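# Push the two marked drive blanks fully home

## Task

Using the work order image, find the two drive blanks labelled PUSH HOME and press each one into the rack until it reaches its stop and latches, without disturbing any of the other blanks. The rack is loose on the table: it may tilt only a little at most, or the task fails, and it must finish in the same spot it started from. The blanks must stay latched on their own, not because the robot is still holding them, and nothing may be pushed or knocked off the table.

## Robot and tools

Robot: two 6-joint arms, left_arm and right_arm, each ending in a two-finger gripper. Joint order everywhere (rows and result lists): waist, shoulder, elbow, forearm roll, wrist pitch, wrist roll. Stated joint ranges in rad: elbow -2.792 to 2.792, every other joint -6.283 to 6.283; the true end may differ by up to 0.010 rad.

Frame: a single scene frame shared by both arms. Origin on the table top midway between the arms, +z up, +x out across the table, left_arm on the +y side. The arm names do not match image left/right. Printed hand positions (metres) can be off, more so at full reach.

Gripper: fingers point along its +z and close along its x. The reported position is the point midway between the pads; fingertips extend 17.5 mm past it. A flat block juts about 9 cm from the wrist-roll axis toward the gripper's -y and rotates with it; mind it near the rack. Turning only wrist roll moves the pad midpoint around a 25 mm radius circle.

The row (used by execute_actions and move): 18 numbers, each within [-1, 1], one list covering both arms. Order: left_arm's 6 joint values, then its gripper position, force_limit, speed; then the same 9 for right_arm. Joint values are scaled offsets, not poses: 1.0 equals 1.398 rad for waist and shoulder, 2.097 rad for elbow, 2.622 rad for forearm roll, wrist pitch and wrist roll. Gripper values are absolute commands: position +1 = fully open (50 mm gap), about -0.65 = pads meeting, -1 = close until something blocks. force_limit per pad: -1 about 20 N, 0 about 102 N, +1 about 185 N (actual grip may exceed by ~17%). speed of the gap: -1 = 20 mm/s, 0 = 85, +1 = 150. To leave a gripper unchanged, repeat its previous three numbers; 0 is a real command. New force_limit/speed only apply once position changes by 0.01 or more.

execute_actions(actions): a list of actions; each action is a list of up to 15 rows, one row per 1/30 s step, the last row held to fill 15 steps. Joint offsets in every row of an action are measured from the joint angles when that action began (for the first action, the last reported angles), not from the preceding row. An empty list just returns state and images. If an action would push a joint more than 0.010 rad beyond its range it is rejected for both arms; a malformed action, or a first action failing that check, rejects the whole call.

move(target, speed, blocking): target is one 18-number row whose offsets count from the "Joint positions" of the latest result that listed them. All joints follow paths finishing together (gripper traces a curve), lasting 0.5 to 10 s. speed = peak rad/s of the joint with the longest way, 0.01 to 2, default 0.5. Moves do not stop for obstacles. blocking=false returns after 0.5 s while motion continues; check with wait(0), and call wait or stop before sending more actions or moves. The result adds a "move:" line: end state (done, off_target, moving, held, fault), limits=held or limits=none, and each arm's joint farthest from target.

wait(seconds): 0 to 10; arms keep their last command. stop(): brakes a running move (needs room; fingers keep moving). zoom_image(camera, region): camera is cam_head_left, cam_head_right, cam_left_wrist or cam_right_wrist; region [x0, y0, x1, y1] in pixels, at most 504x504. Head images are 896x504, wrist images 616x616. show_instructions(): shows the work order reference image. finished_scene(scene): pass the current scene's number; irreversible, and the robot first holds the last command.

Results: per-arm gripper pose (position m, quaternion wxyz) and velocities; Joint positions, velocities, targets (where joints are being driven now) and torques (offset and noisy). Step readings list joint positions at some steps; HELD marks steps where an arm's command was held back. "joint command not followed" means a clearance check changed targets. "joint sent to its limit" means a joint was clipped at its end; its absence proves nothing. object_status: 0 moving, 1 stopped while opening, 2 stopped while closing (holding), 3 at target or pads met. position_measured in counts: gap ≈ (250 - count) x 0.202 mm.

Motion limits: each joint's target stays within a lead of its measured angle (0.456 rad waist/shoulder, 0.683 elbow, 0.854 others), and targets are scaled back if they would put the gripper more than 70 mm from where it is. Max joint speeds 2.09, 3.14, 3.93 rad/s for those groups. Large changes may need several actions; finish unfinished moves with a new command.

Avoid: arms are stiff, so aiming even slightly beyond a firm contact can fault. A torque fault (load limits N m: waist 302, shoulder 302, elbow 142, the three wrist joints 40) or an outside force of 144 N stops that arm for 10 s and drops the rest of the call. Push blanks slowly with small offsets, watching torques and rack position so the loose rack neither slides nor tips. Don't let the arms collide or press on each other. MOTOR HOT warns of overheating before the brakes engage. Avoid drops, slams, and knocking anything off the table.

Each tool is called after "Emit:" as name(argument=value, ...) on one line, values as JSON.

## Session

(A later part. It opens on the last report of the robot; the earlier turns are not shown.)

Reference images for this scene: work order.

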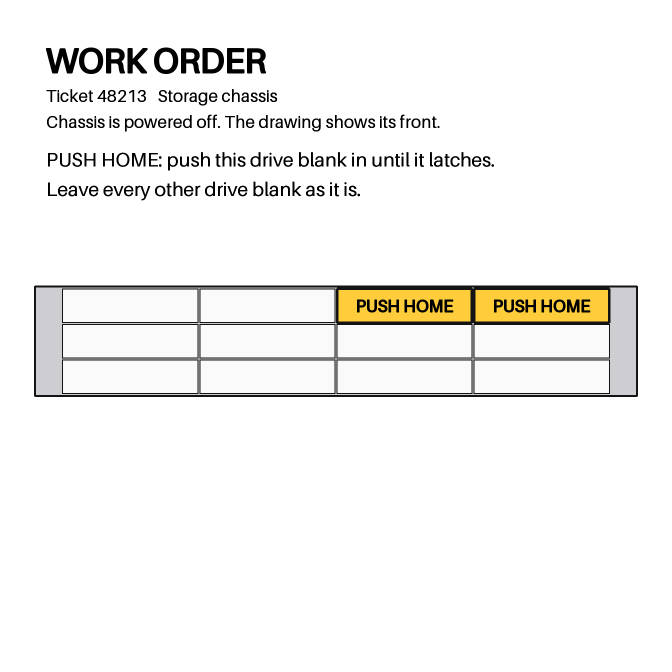

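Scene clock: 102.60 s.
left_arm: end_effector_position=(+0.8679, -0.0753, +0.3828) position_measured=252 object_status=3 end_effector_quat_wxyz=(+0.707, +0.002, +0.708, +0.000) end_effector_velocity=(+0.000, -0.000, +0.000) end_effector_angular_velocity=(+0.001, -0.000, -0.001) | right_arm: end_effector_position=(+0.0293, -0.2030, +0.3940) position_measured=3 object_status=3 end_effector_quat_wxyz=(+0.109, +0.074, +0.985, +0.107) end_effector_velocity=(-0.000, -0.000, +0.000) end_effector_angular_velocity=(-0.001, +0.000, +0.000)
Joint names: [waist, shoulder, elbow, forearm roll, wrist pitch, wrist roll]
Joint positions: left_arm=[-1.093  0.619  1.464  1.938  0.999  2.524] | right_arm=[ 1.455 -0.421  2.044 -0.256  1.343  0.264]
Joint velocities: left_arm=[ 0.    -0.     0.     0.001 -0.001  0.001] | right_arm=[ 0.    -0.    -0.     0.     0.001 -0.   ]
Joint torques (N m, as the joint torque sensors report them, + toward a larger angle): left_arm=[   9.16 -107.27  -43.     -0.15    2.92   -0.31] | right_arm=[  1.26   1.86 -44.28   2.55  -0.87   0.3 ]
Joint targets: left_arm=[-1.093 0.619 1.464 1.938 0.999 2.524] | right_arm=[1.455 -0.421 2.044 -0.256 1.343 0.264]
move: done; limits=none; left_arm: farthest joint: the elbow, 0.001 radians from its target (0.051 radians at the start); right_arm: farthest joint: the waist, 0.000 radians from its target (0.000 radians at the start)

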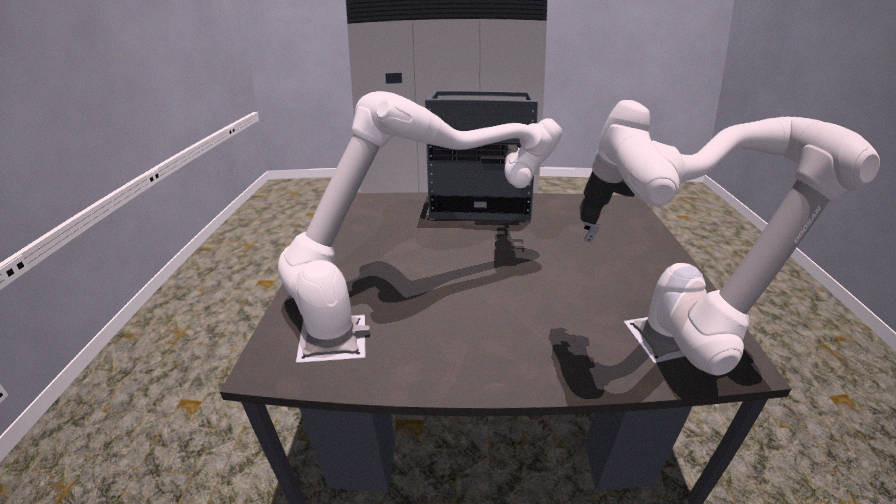

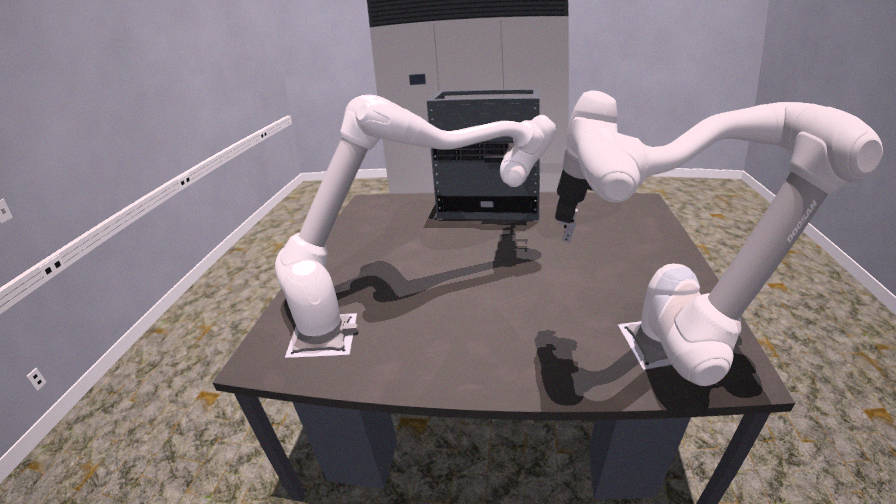

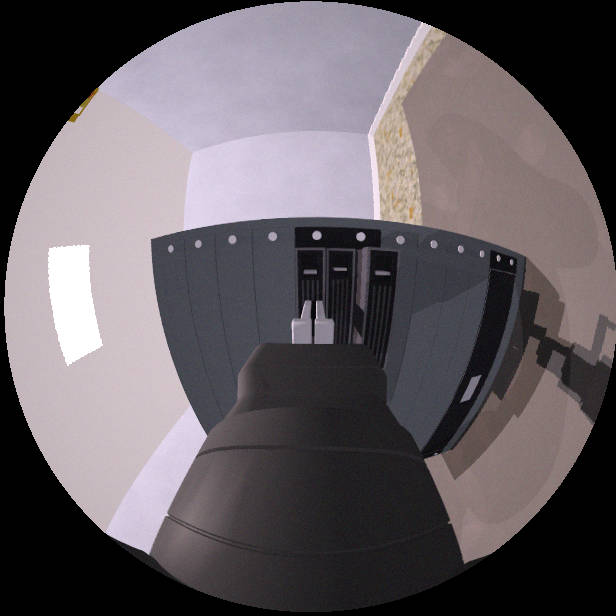

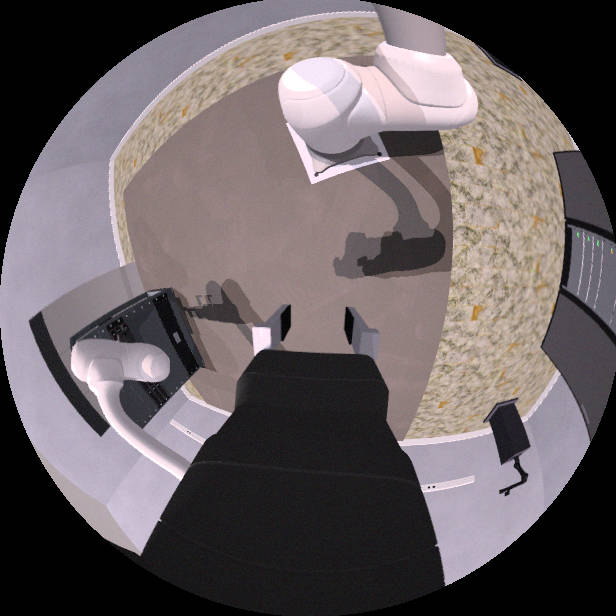

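Emit:
move(target=[0.00207,0.00185,-0.00216,0.00036,-0.00114,0.0004,-1,-0.5,1,0,0,0,0,0,0,1,0,0], speed=0.01)

Emit:
move(target=[0.0014,0.00124,-0.00144,0.00024,-0.00076,0.00028,-1,-0.5,1,0,0,0,0,0,0,1,0,0], speed=0.01)

Emit:
zoom_image(camera="cam_left_wrist", region=[270, 200, 410, 350])

Scene clock: 105.17 s.
left_arm: end_effector_position=(+0.8709, -0.0752, +0.3829) position_measured=252 object_status=3 end_effector_quat_wxyz=(+0.707, +0.002, +0.708, +0.000) end_effector_velocity=(+0.000, -0.001, +0.000) end_effector_angular_velocity=(-0.000, +0.001, -0.001) | right_arm: end_effector_position=(+0.0293, -0.2030, +0.3940) position_measured=3 object_status=3 end_effector_quat_wxyz=(+0.109, +0.074, +0.985, +0.107) end_effector_velocity=(-0.000, -0.000, -0.001) end_effector_angular_velocity=(-0.001, +0.000, +0.001)
Joint names: [waist, shoulder, elbow, forearm roll, wrist pitch, wrist roll]
Joint positions: left_arm=[-1.09   0.621  1.46   1.939  0.996  2.525] | right_arm=[ 1.455 -0.421  2.044 -0.256  1.343  0.264]
Joint velocities: left_arm=[-0.    -0.    -0.001 -0.    -0.001  0.   ] | right_arm=[ 0.     0.     0.001  0.    -0.    -0.001]
Joint torques (N m, as the joint torque sensors report them, + toward a larger angle): left_arm=[  10.25 -107.    -43.06    0.04    3.15   -0.29] | right_arm=[ -0.75   1.19 -43.79   2.25  -0.78   0.35]
Joint targets: left_arm=[-1.090 0.621 1.460 1.939 0.996 2.525] | right_arm=[1.455 -0.421 2.044 -0.256 1.343 0.264]
move: done; limits=none; left_arm: farthest joint: the waist, 0.000 radians from its target (0.003 radians at the start); right_arm: farthest joint: the waist, 0.000 radians from its target (0.000 radians at the start)

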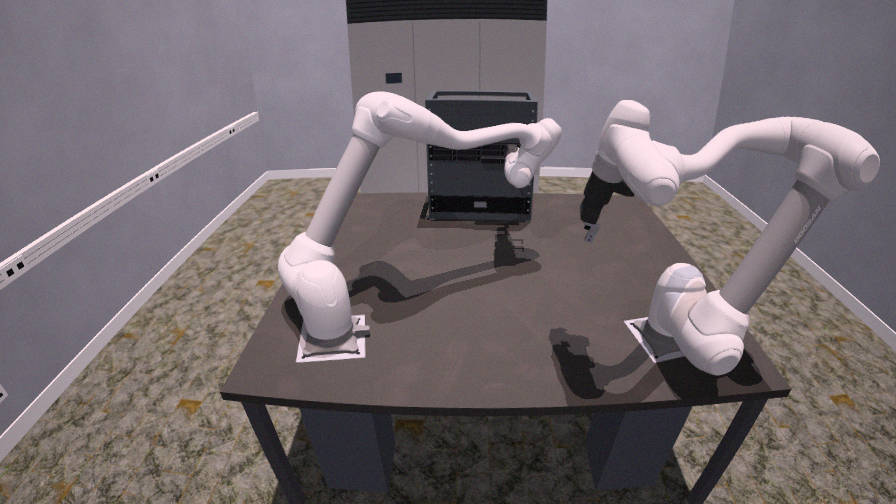

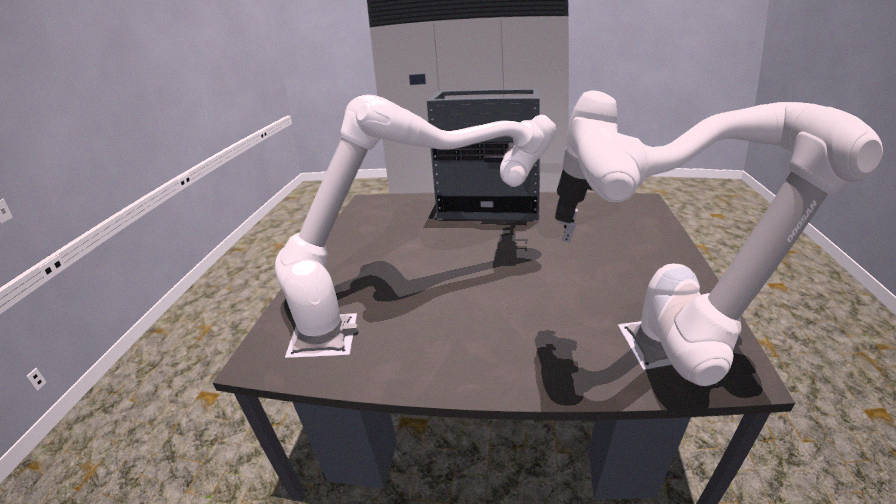

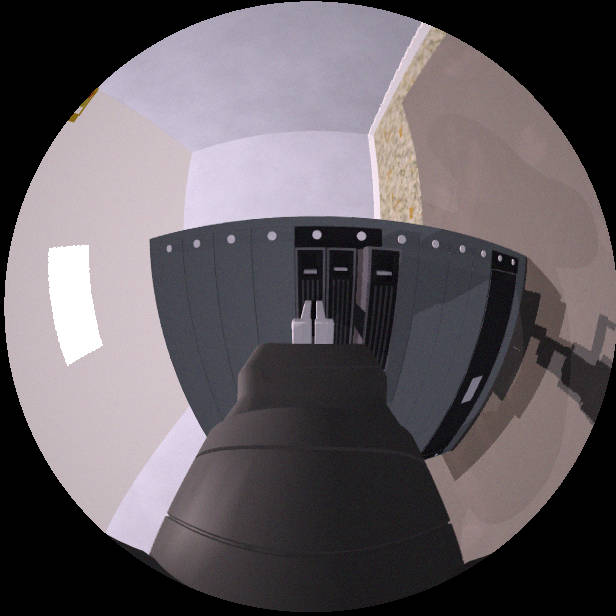

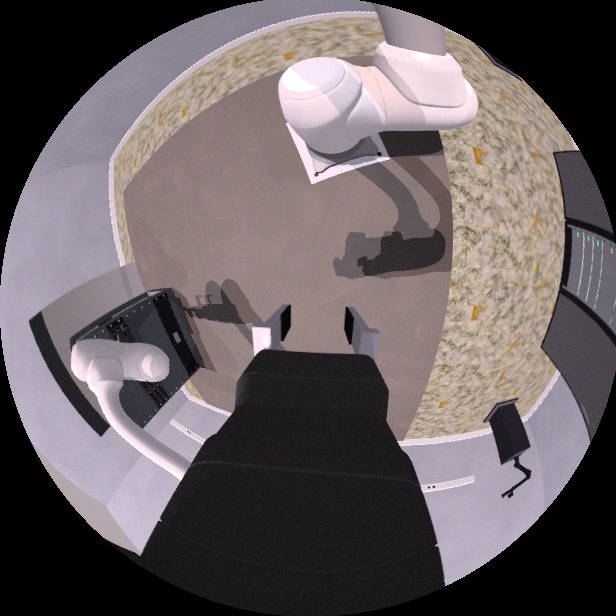

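Scene clock: 105.87 s.
left_arm: end_effector_position=(+0.8730, -0.0750, +0.3829) position_measured=252 object_status=3 end_effector_quat_wxyz=(+0.707, +0.002, +0.708, +0.000) end_effector_velocity=(+0.000, +0.001, -0.000) end_effector_angular_velocity=(+0.001, -0.001, +0.002) | right_arm: end_effector_position=(+0.0293, -0.2030, +0.3940) position_measured=3 object_status=3 end_effector_quat_wxyz=(+0.109, +0.074, +0.985, +0.107) end_effector_velocity=(+0.000, -0.000, -0.000) end_effector_angular_velocity=(-0.002, -0.001, -0.001)
Joint names: [waist, shoulder, elbow, forearm roll, wrist pitch, wrist roll]
Joint positions: left_arm=[-1.088  0.623  1.457  1.94   0.994  2.525] | right_arm=[ 1.455 -0.421  2.044 -0.256  1.343  0.264]
Joint velocities: left_arm=[ 0.    -0.     0.001  0.     0.002  0.001] | right_arm=[-0.     0.     0.    -0.     0.001  0.   ]
Joint torques (N m, as the joint torque sensors report them, + toward a larger angle): left_arm=[  10.52 -105.98  -43.8    -0.09    3.22   -0.15] | right_arm=[  0.02   2.27 -42.94   2.6   -0.68   0.25]
Joint targets: left_arm=[-1.088 0.623 1.457 1.940 0.994 2.525] | right_arm=[1.455 -0.421 2.044 -0.256 1.343 0.264]
move: done; limits=none; left_arm: farthest joint: the waist, 0.000 radians from its target (0.002 radians at the start); right_arm: farthest joint: the waist, 0.000 radians from its target (0.000 radians at the start)

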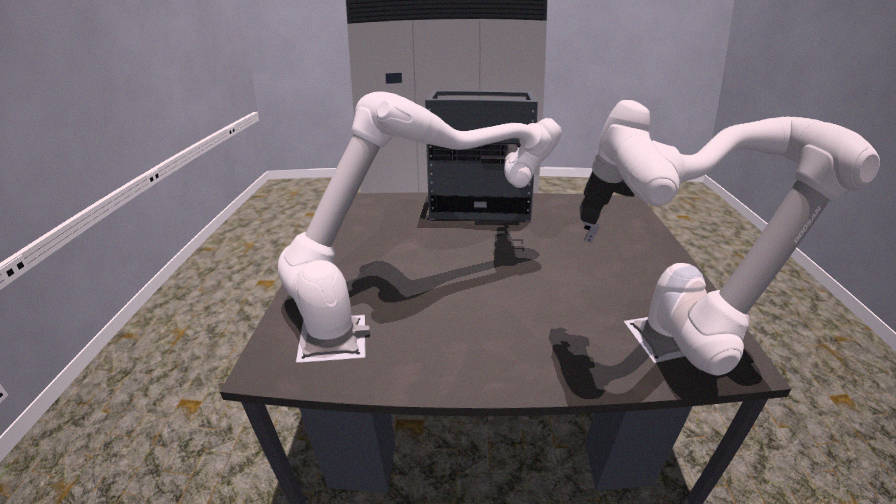

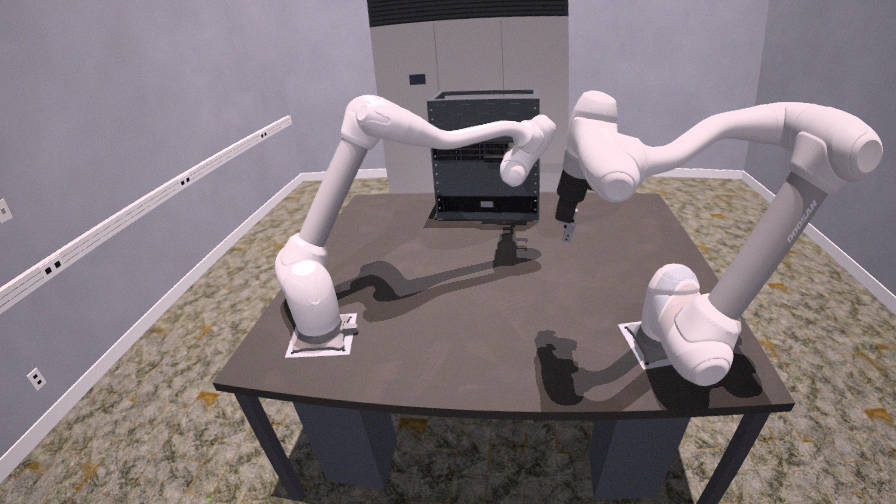

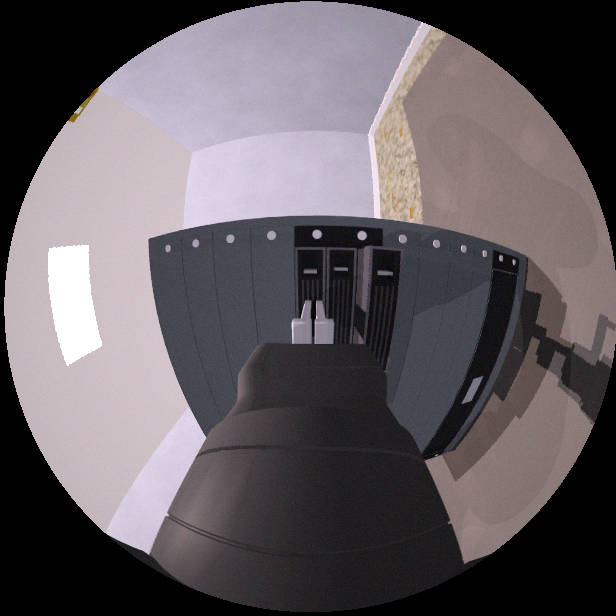

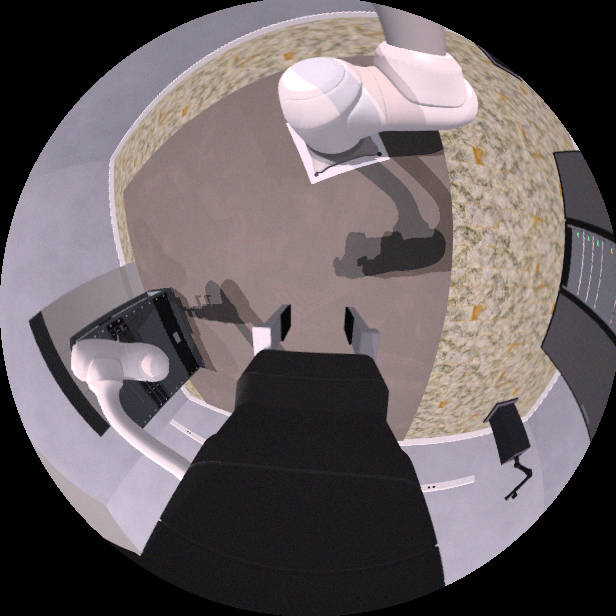

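Region (270, 200, 410, 350) of cam_left_wrist's 616x616 image, scaled by 3.360, with more detail than that image has; it fills the left 470 columns of this view, and the rest is white.

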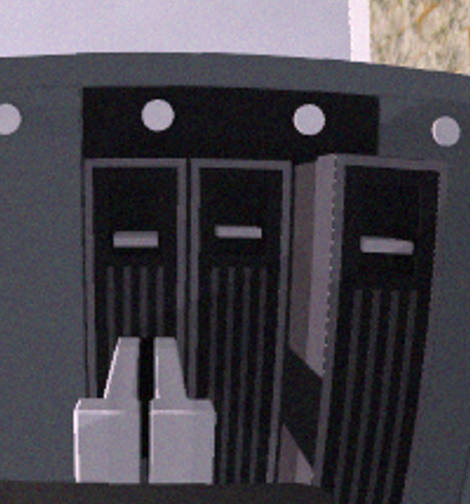

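Now 1 mm steps.

Emit:
move(target=[0.0007,0.00062,-0.00072,0.00012,-0.00038,0.00014,-1,-0.5,1,0,0,0,0,0,0,1,0,0], speed=0.01)

Scene clock: 107.60 s.
left_arm: end_effector_position=(+0.8740, -0.0749, +0.3829) position_measured=252 object_status=3 end_effector_quat_wxyz=(+0.707, +0.002, +0.708, +0.000) end_effector_velocity=(+0.000, +0.000, +0.001) end_effector_angular_velocity=(+0.002, -0.002, +0.001) | right_arm: end_effector_position=(+0.0293, -0.2030, +0.3940) position_measured=3 object_status=3 end_effector_quat_wxyz=(+0.109, +0.074, +0.985, +0.107) end_effector_velocity=(+0.000, -0.000, -0.000) end_effector_angular_velocity=(-0.000, -0.001, -0.000)
Joint names: [waist, shoulder, elbow, forearm roll, wrist pitch, wrist roll]
Joint positions: left_arm=[-1.087  0.624  1.455  1.94   0.993  2.526] | right_arm=[ 1.455 -0.421  2.044 -0.256  1.343  0.264]
Joint velocities: left_arm=[ 0.    -0.    -0.     0.     0.002  0.002] | right_arm=[ 0.     0.     0.    -0.001  0.     0.   ]
Joint torques (N m, as the joint torque sensors report them, + toward a larger angle): left_arm=[   9.03 -108.27  -43.66    0.08    3.22   -0.11] | right_arm=[  0.23   1.95 -43.22   2.16  -0.66   0.22]
Joint targets: left_arm=[-1.087 0.624 1.455 1.940 0.993 2.526] | right_arm=[1.455 -0.421 2.044 -0.256 1.343 0.264]
move: done; limits=none; left_arm: farthest joint: the waist, 0.000 radians from its target (0.001 radians at the start); right_arm: farthest joint: the waist, 0.000 radians from its target (0.000 radians at the start)

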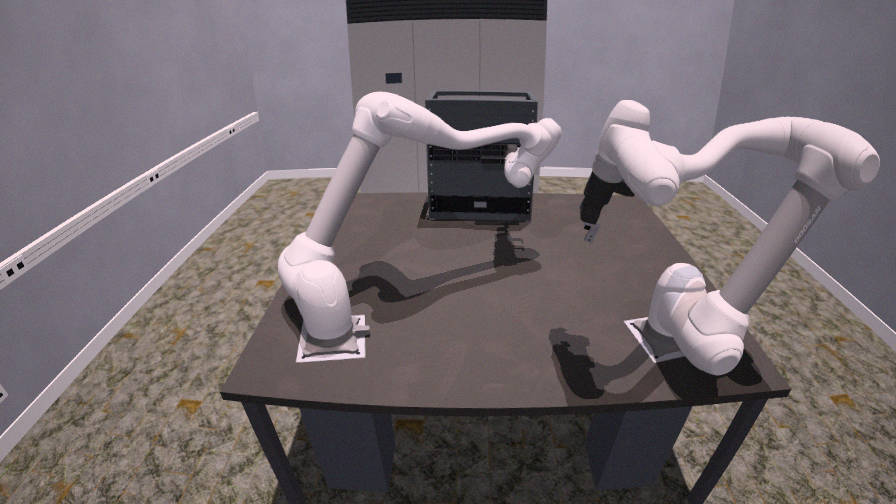

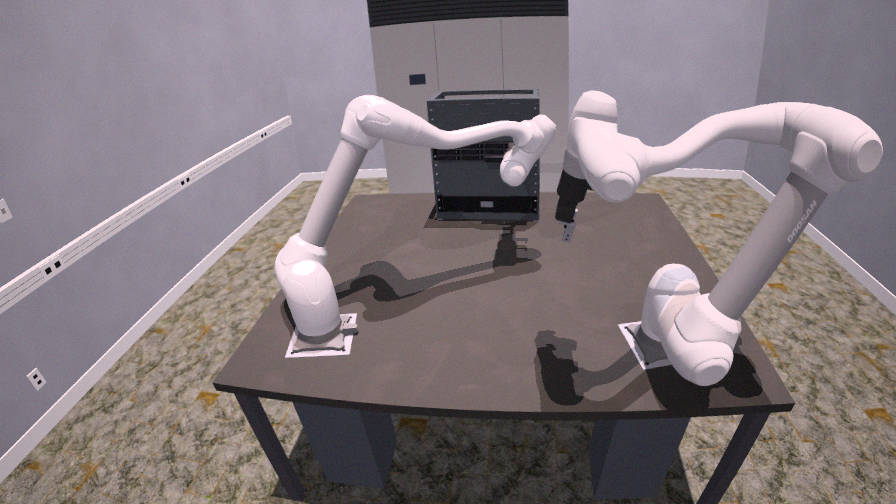

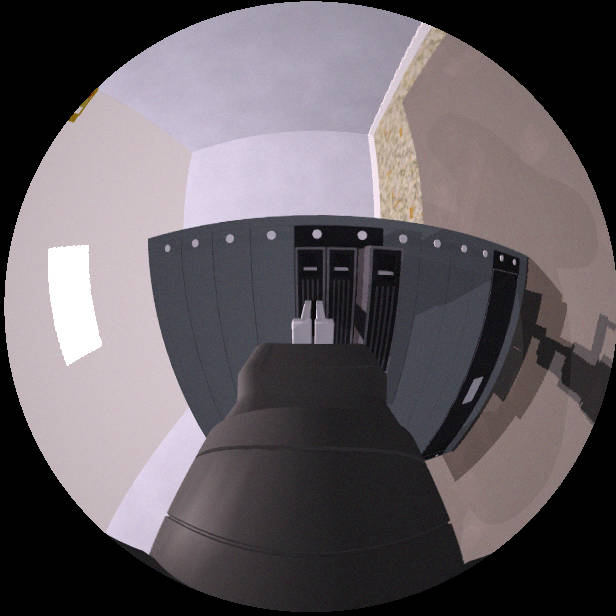

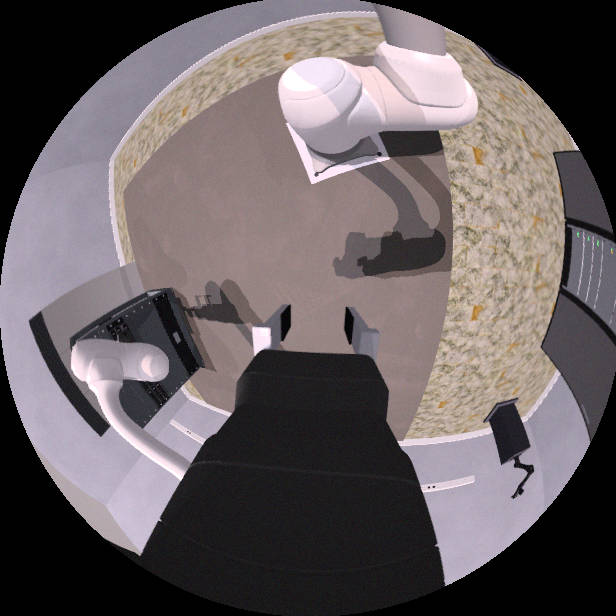

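Emit:
zoom_image(camera="cam_left_wrist", region=[270, 200, 410, 350])

Emit:
move(target=[0.0005,0.00044,-0.0005,0.0001,-0.00027,0.0001,-1,-0.5,1,0,0,0,0,0,0,1,0,0], speed=0.01)

Emit:
zoom_image(camera="cam_left_wrist", region=[270, 200, 410, 350])

Region (270, 200, 410, 350) of cam_left_wrist's 616x616 image, scaled by 3.360, with more detail than that image has; it fills the left 470 columns of this view, and the rest is white.

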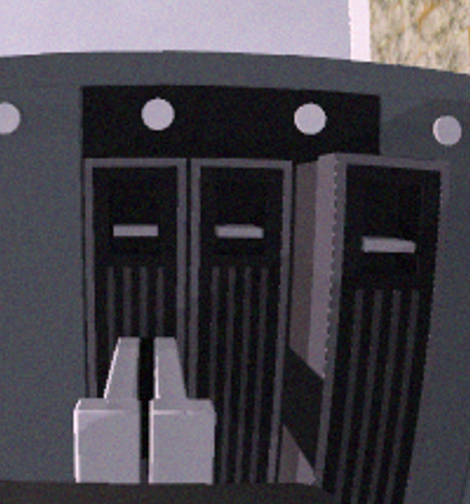

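Scene clock: 110.30 s.
left_arm: end_effector_position=(+0.8746, -0.0750, +0.3829) position_measured=252 object_status=3 end_effector_quat_wxyz=(+0.707, +0.002, +0.708, +0.000) end_effector_velocity=(+0.000, -0.000, -0.001) end_effector_angular_velocity=(-0.001, +0.001, -0.001) | right_arm: end_effector_position=(+0.0293, -0.2030, +0.3940) position_measured=3 object_status=3 end_effector_quat_wxyz=(+0.109, +0.074, +0.985, +0.107) end_effector_velocity=(+0.000, -0.000, +0.000) end_effector_angular_velocity=(+0.000, -0.001, -0.000)
Joint names: [waist, shoulder, elbow, forearm roll, wrist pitch, wrist roll]
Joint positions: left_arm=[-1.087  0.625  1.454  1.941  0.993  2.526] | right_arm=[ 1.455 -0.421  2.044 -0.256  1.343  0.264]
Joint velocities: left_arm=[ 0.     0.     0.     0.    -0.002 -0.002] | right_arm=[ 0.    -0.    -0.    -0.001  0.     0.   ]
Joint torques (N m, as the joint torque sensors report them, + toward a larger angle): left_arm=[  25.49 -100.02  -49.41    0.25    1.63   -0.1 ] | right_arm=[ -0.35   1.37 -42.9    2.56  -0.9    0.1 ]
Joint targets: left_arm=[-1.086 0.625 1.454 1.941 0.993 2.526] | right_arm=[1.455 -0.421 2.044 -0.256 1.343 0.264]
move: done; limits=none; left_arm: farthest joint: the waist, 0.000 radians from its target (0.001 radians at the start); right_arm: farthest joint: the waist, 0.000 radians from its target (0.000 radians at the start)

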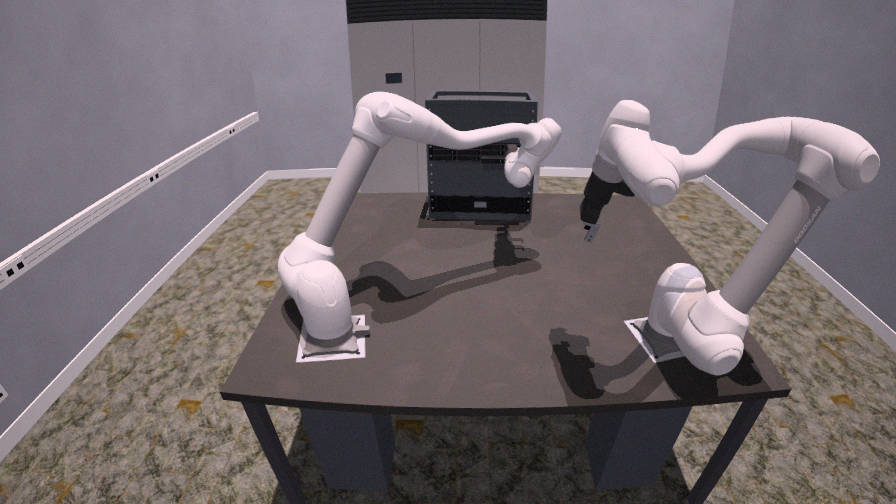

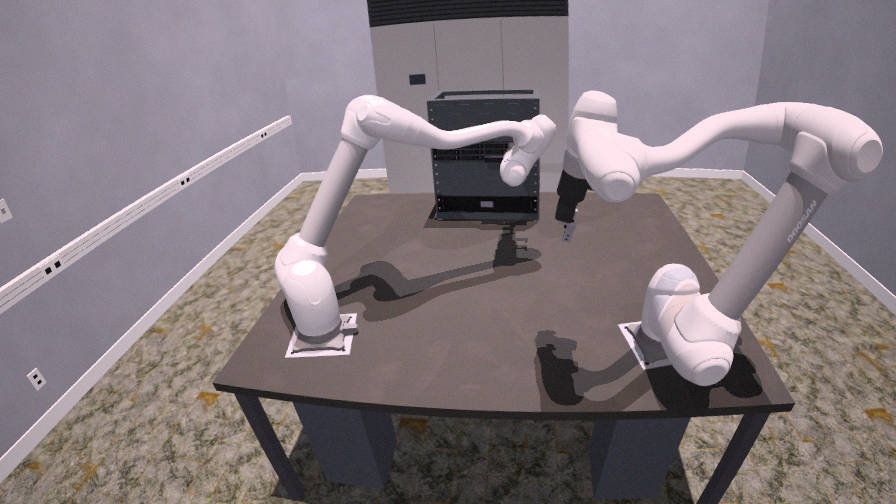

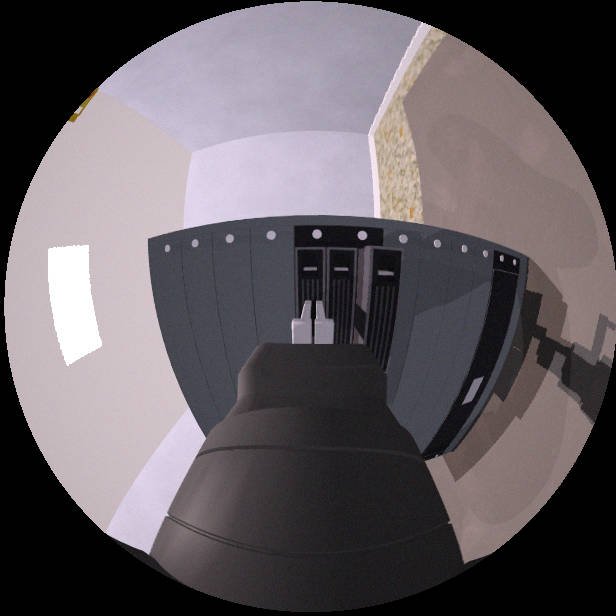

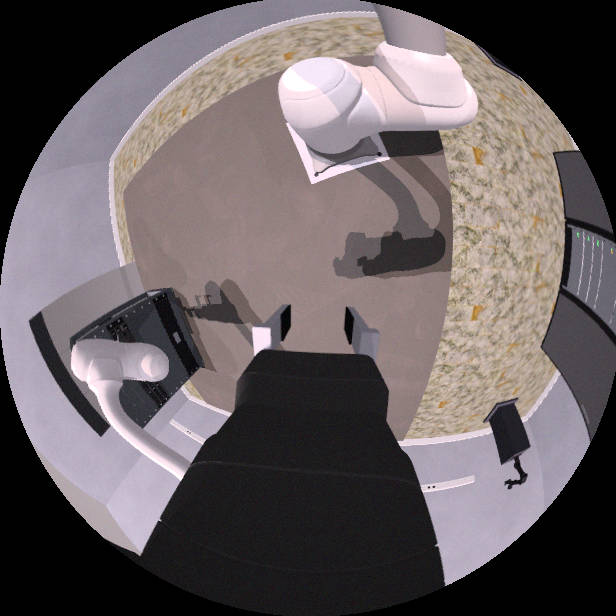

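Region (270, 200, 410, 350) of cam_left_wrist's 616x616 image, scaled by 3.360, with more detail than that image has; it fills the left 470 columns of this view, and the rest is white.

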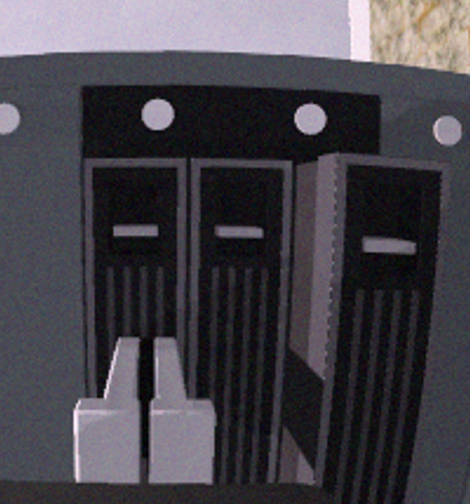

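Latched and stopped. Retract.

Emit:
move(target=[-0.0378,-0.0346,0.0399,-0.0063,0.021,-0.0075,-1,-0.5,1,0,0,0,0,0,0,1,0,0], speed=0.2)

Emit:
zoom_image(camera="cam_left_wrist", region=[240, 200, 440, 350])

Scene clock: 111.97 s.
left_arm: end_effector_position=(+0.8198, -0.0752, +0.3827) position_measured=252 object_status=3 end_effector_quat_wxyz=(+0.706, +0.002, +0.708, +0.000) end_effector_velocity=(-0.000, -0.000, +0.000) end_effector_angular_velocity=(+0.001, +0.000, -0.001) | right_arm: end_effector_position=(+0.0293, -0.2030, +0.3940) position_measured=3 object_status=3 end_effector_quat_wxyz=(+0.109, +0.074, +0.985, +0.107) end_effector_velocity=(+0.000, -0.000, -0.000) end_effector_angular_velocity=(-0.001, -0.001, +0.000)
Joint names: [waist, shoulder, elbow, forearm roll, wrist pitch, wrist roll]
Joint positions: left_arm=[-1.139  0.576  1.538  1.924  1.048  2.506] | right_arm=[ 1.455 -0.421  2.044 -0.256  1.343  0.264]
Joint velocities: left_arm=[ 0.    -0.001  0.     0.    -0.001  0.001] | right_arm=[-0.     0.     0.    -0.001  0.001 -0.   ]
Joint torques (N m, as the joint torque sensors report them, + toward a larger angle): left_arm=[   2.72 -102.62  -41.46    0.77    1.96   -0.14] | right_arm=[  0.31   1.37 -43.53   2.46  -0.91   0.09]
Joint targets: left_arm=[-1.139 0.576 1.538 1.924 1.048 2.506] | right_arm=[1.455 -0.421 2.044 -0.256 1.343 0.264]
move: done; limits=none; left_arm: farthest joint: the waist, 0.001 radians from its target (0.053 radians at the start); right_arm: farthest joint: the waist, 0.000 radians from its target (0.000 radians at the start)

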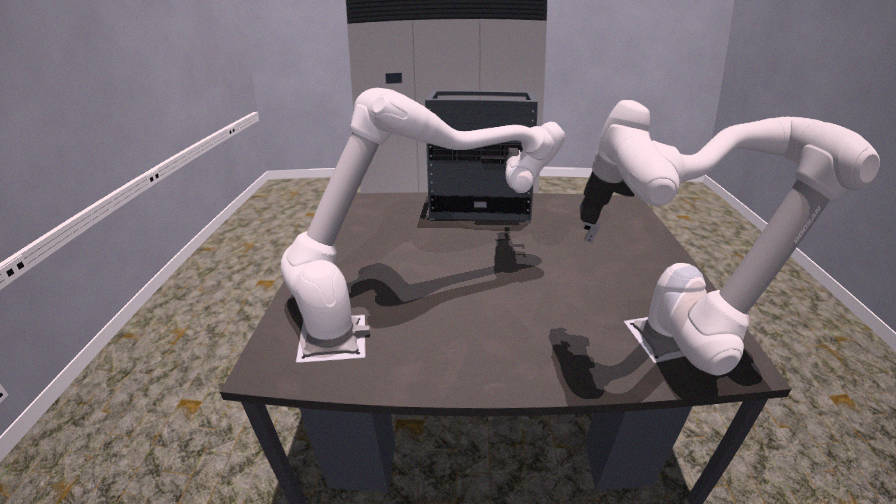

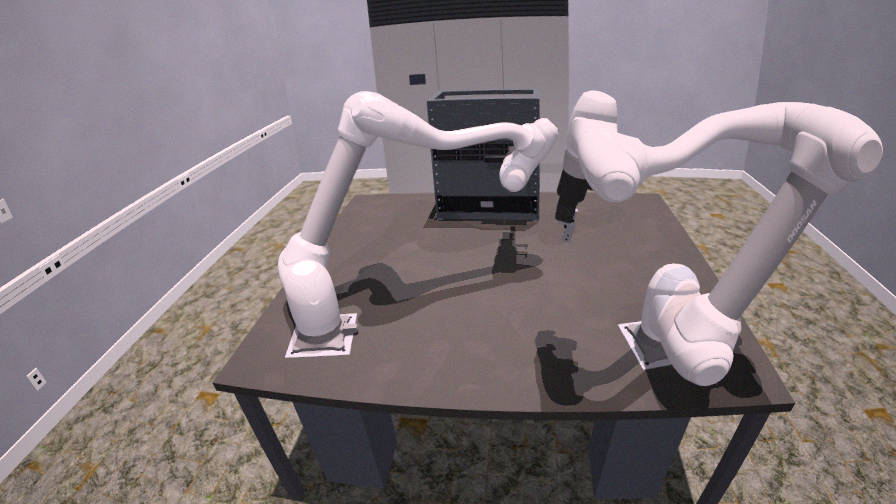

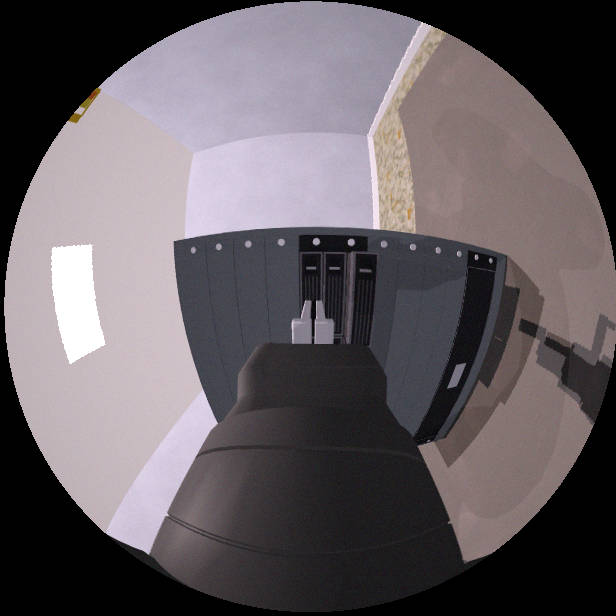

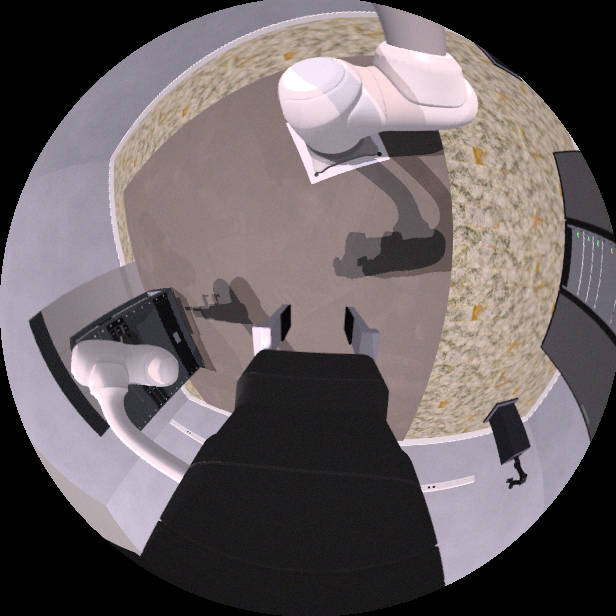

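Region (240, 200, 440, 350) of cam_left_wrist's 616x616 image, scaled by 2.520, with more detail than that image has; it fills the top 378 rows of this view, and the rest is white.

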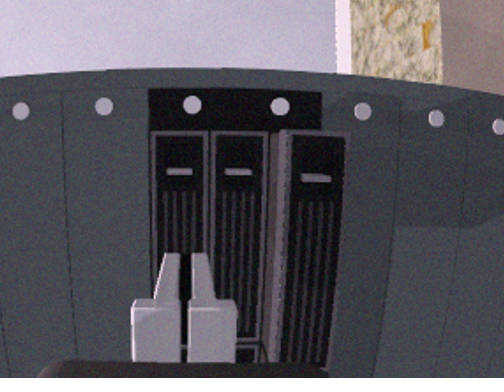

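Emit:
finished_scene(scene=2)

The scene is finished: the task was done.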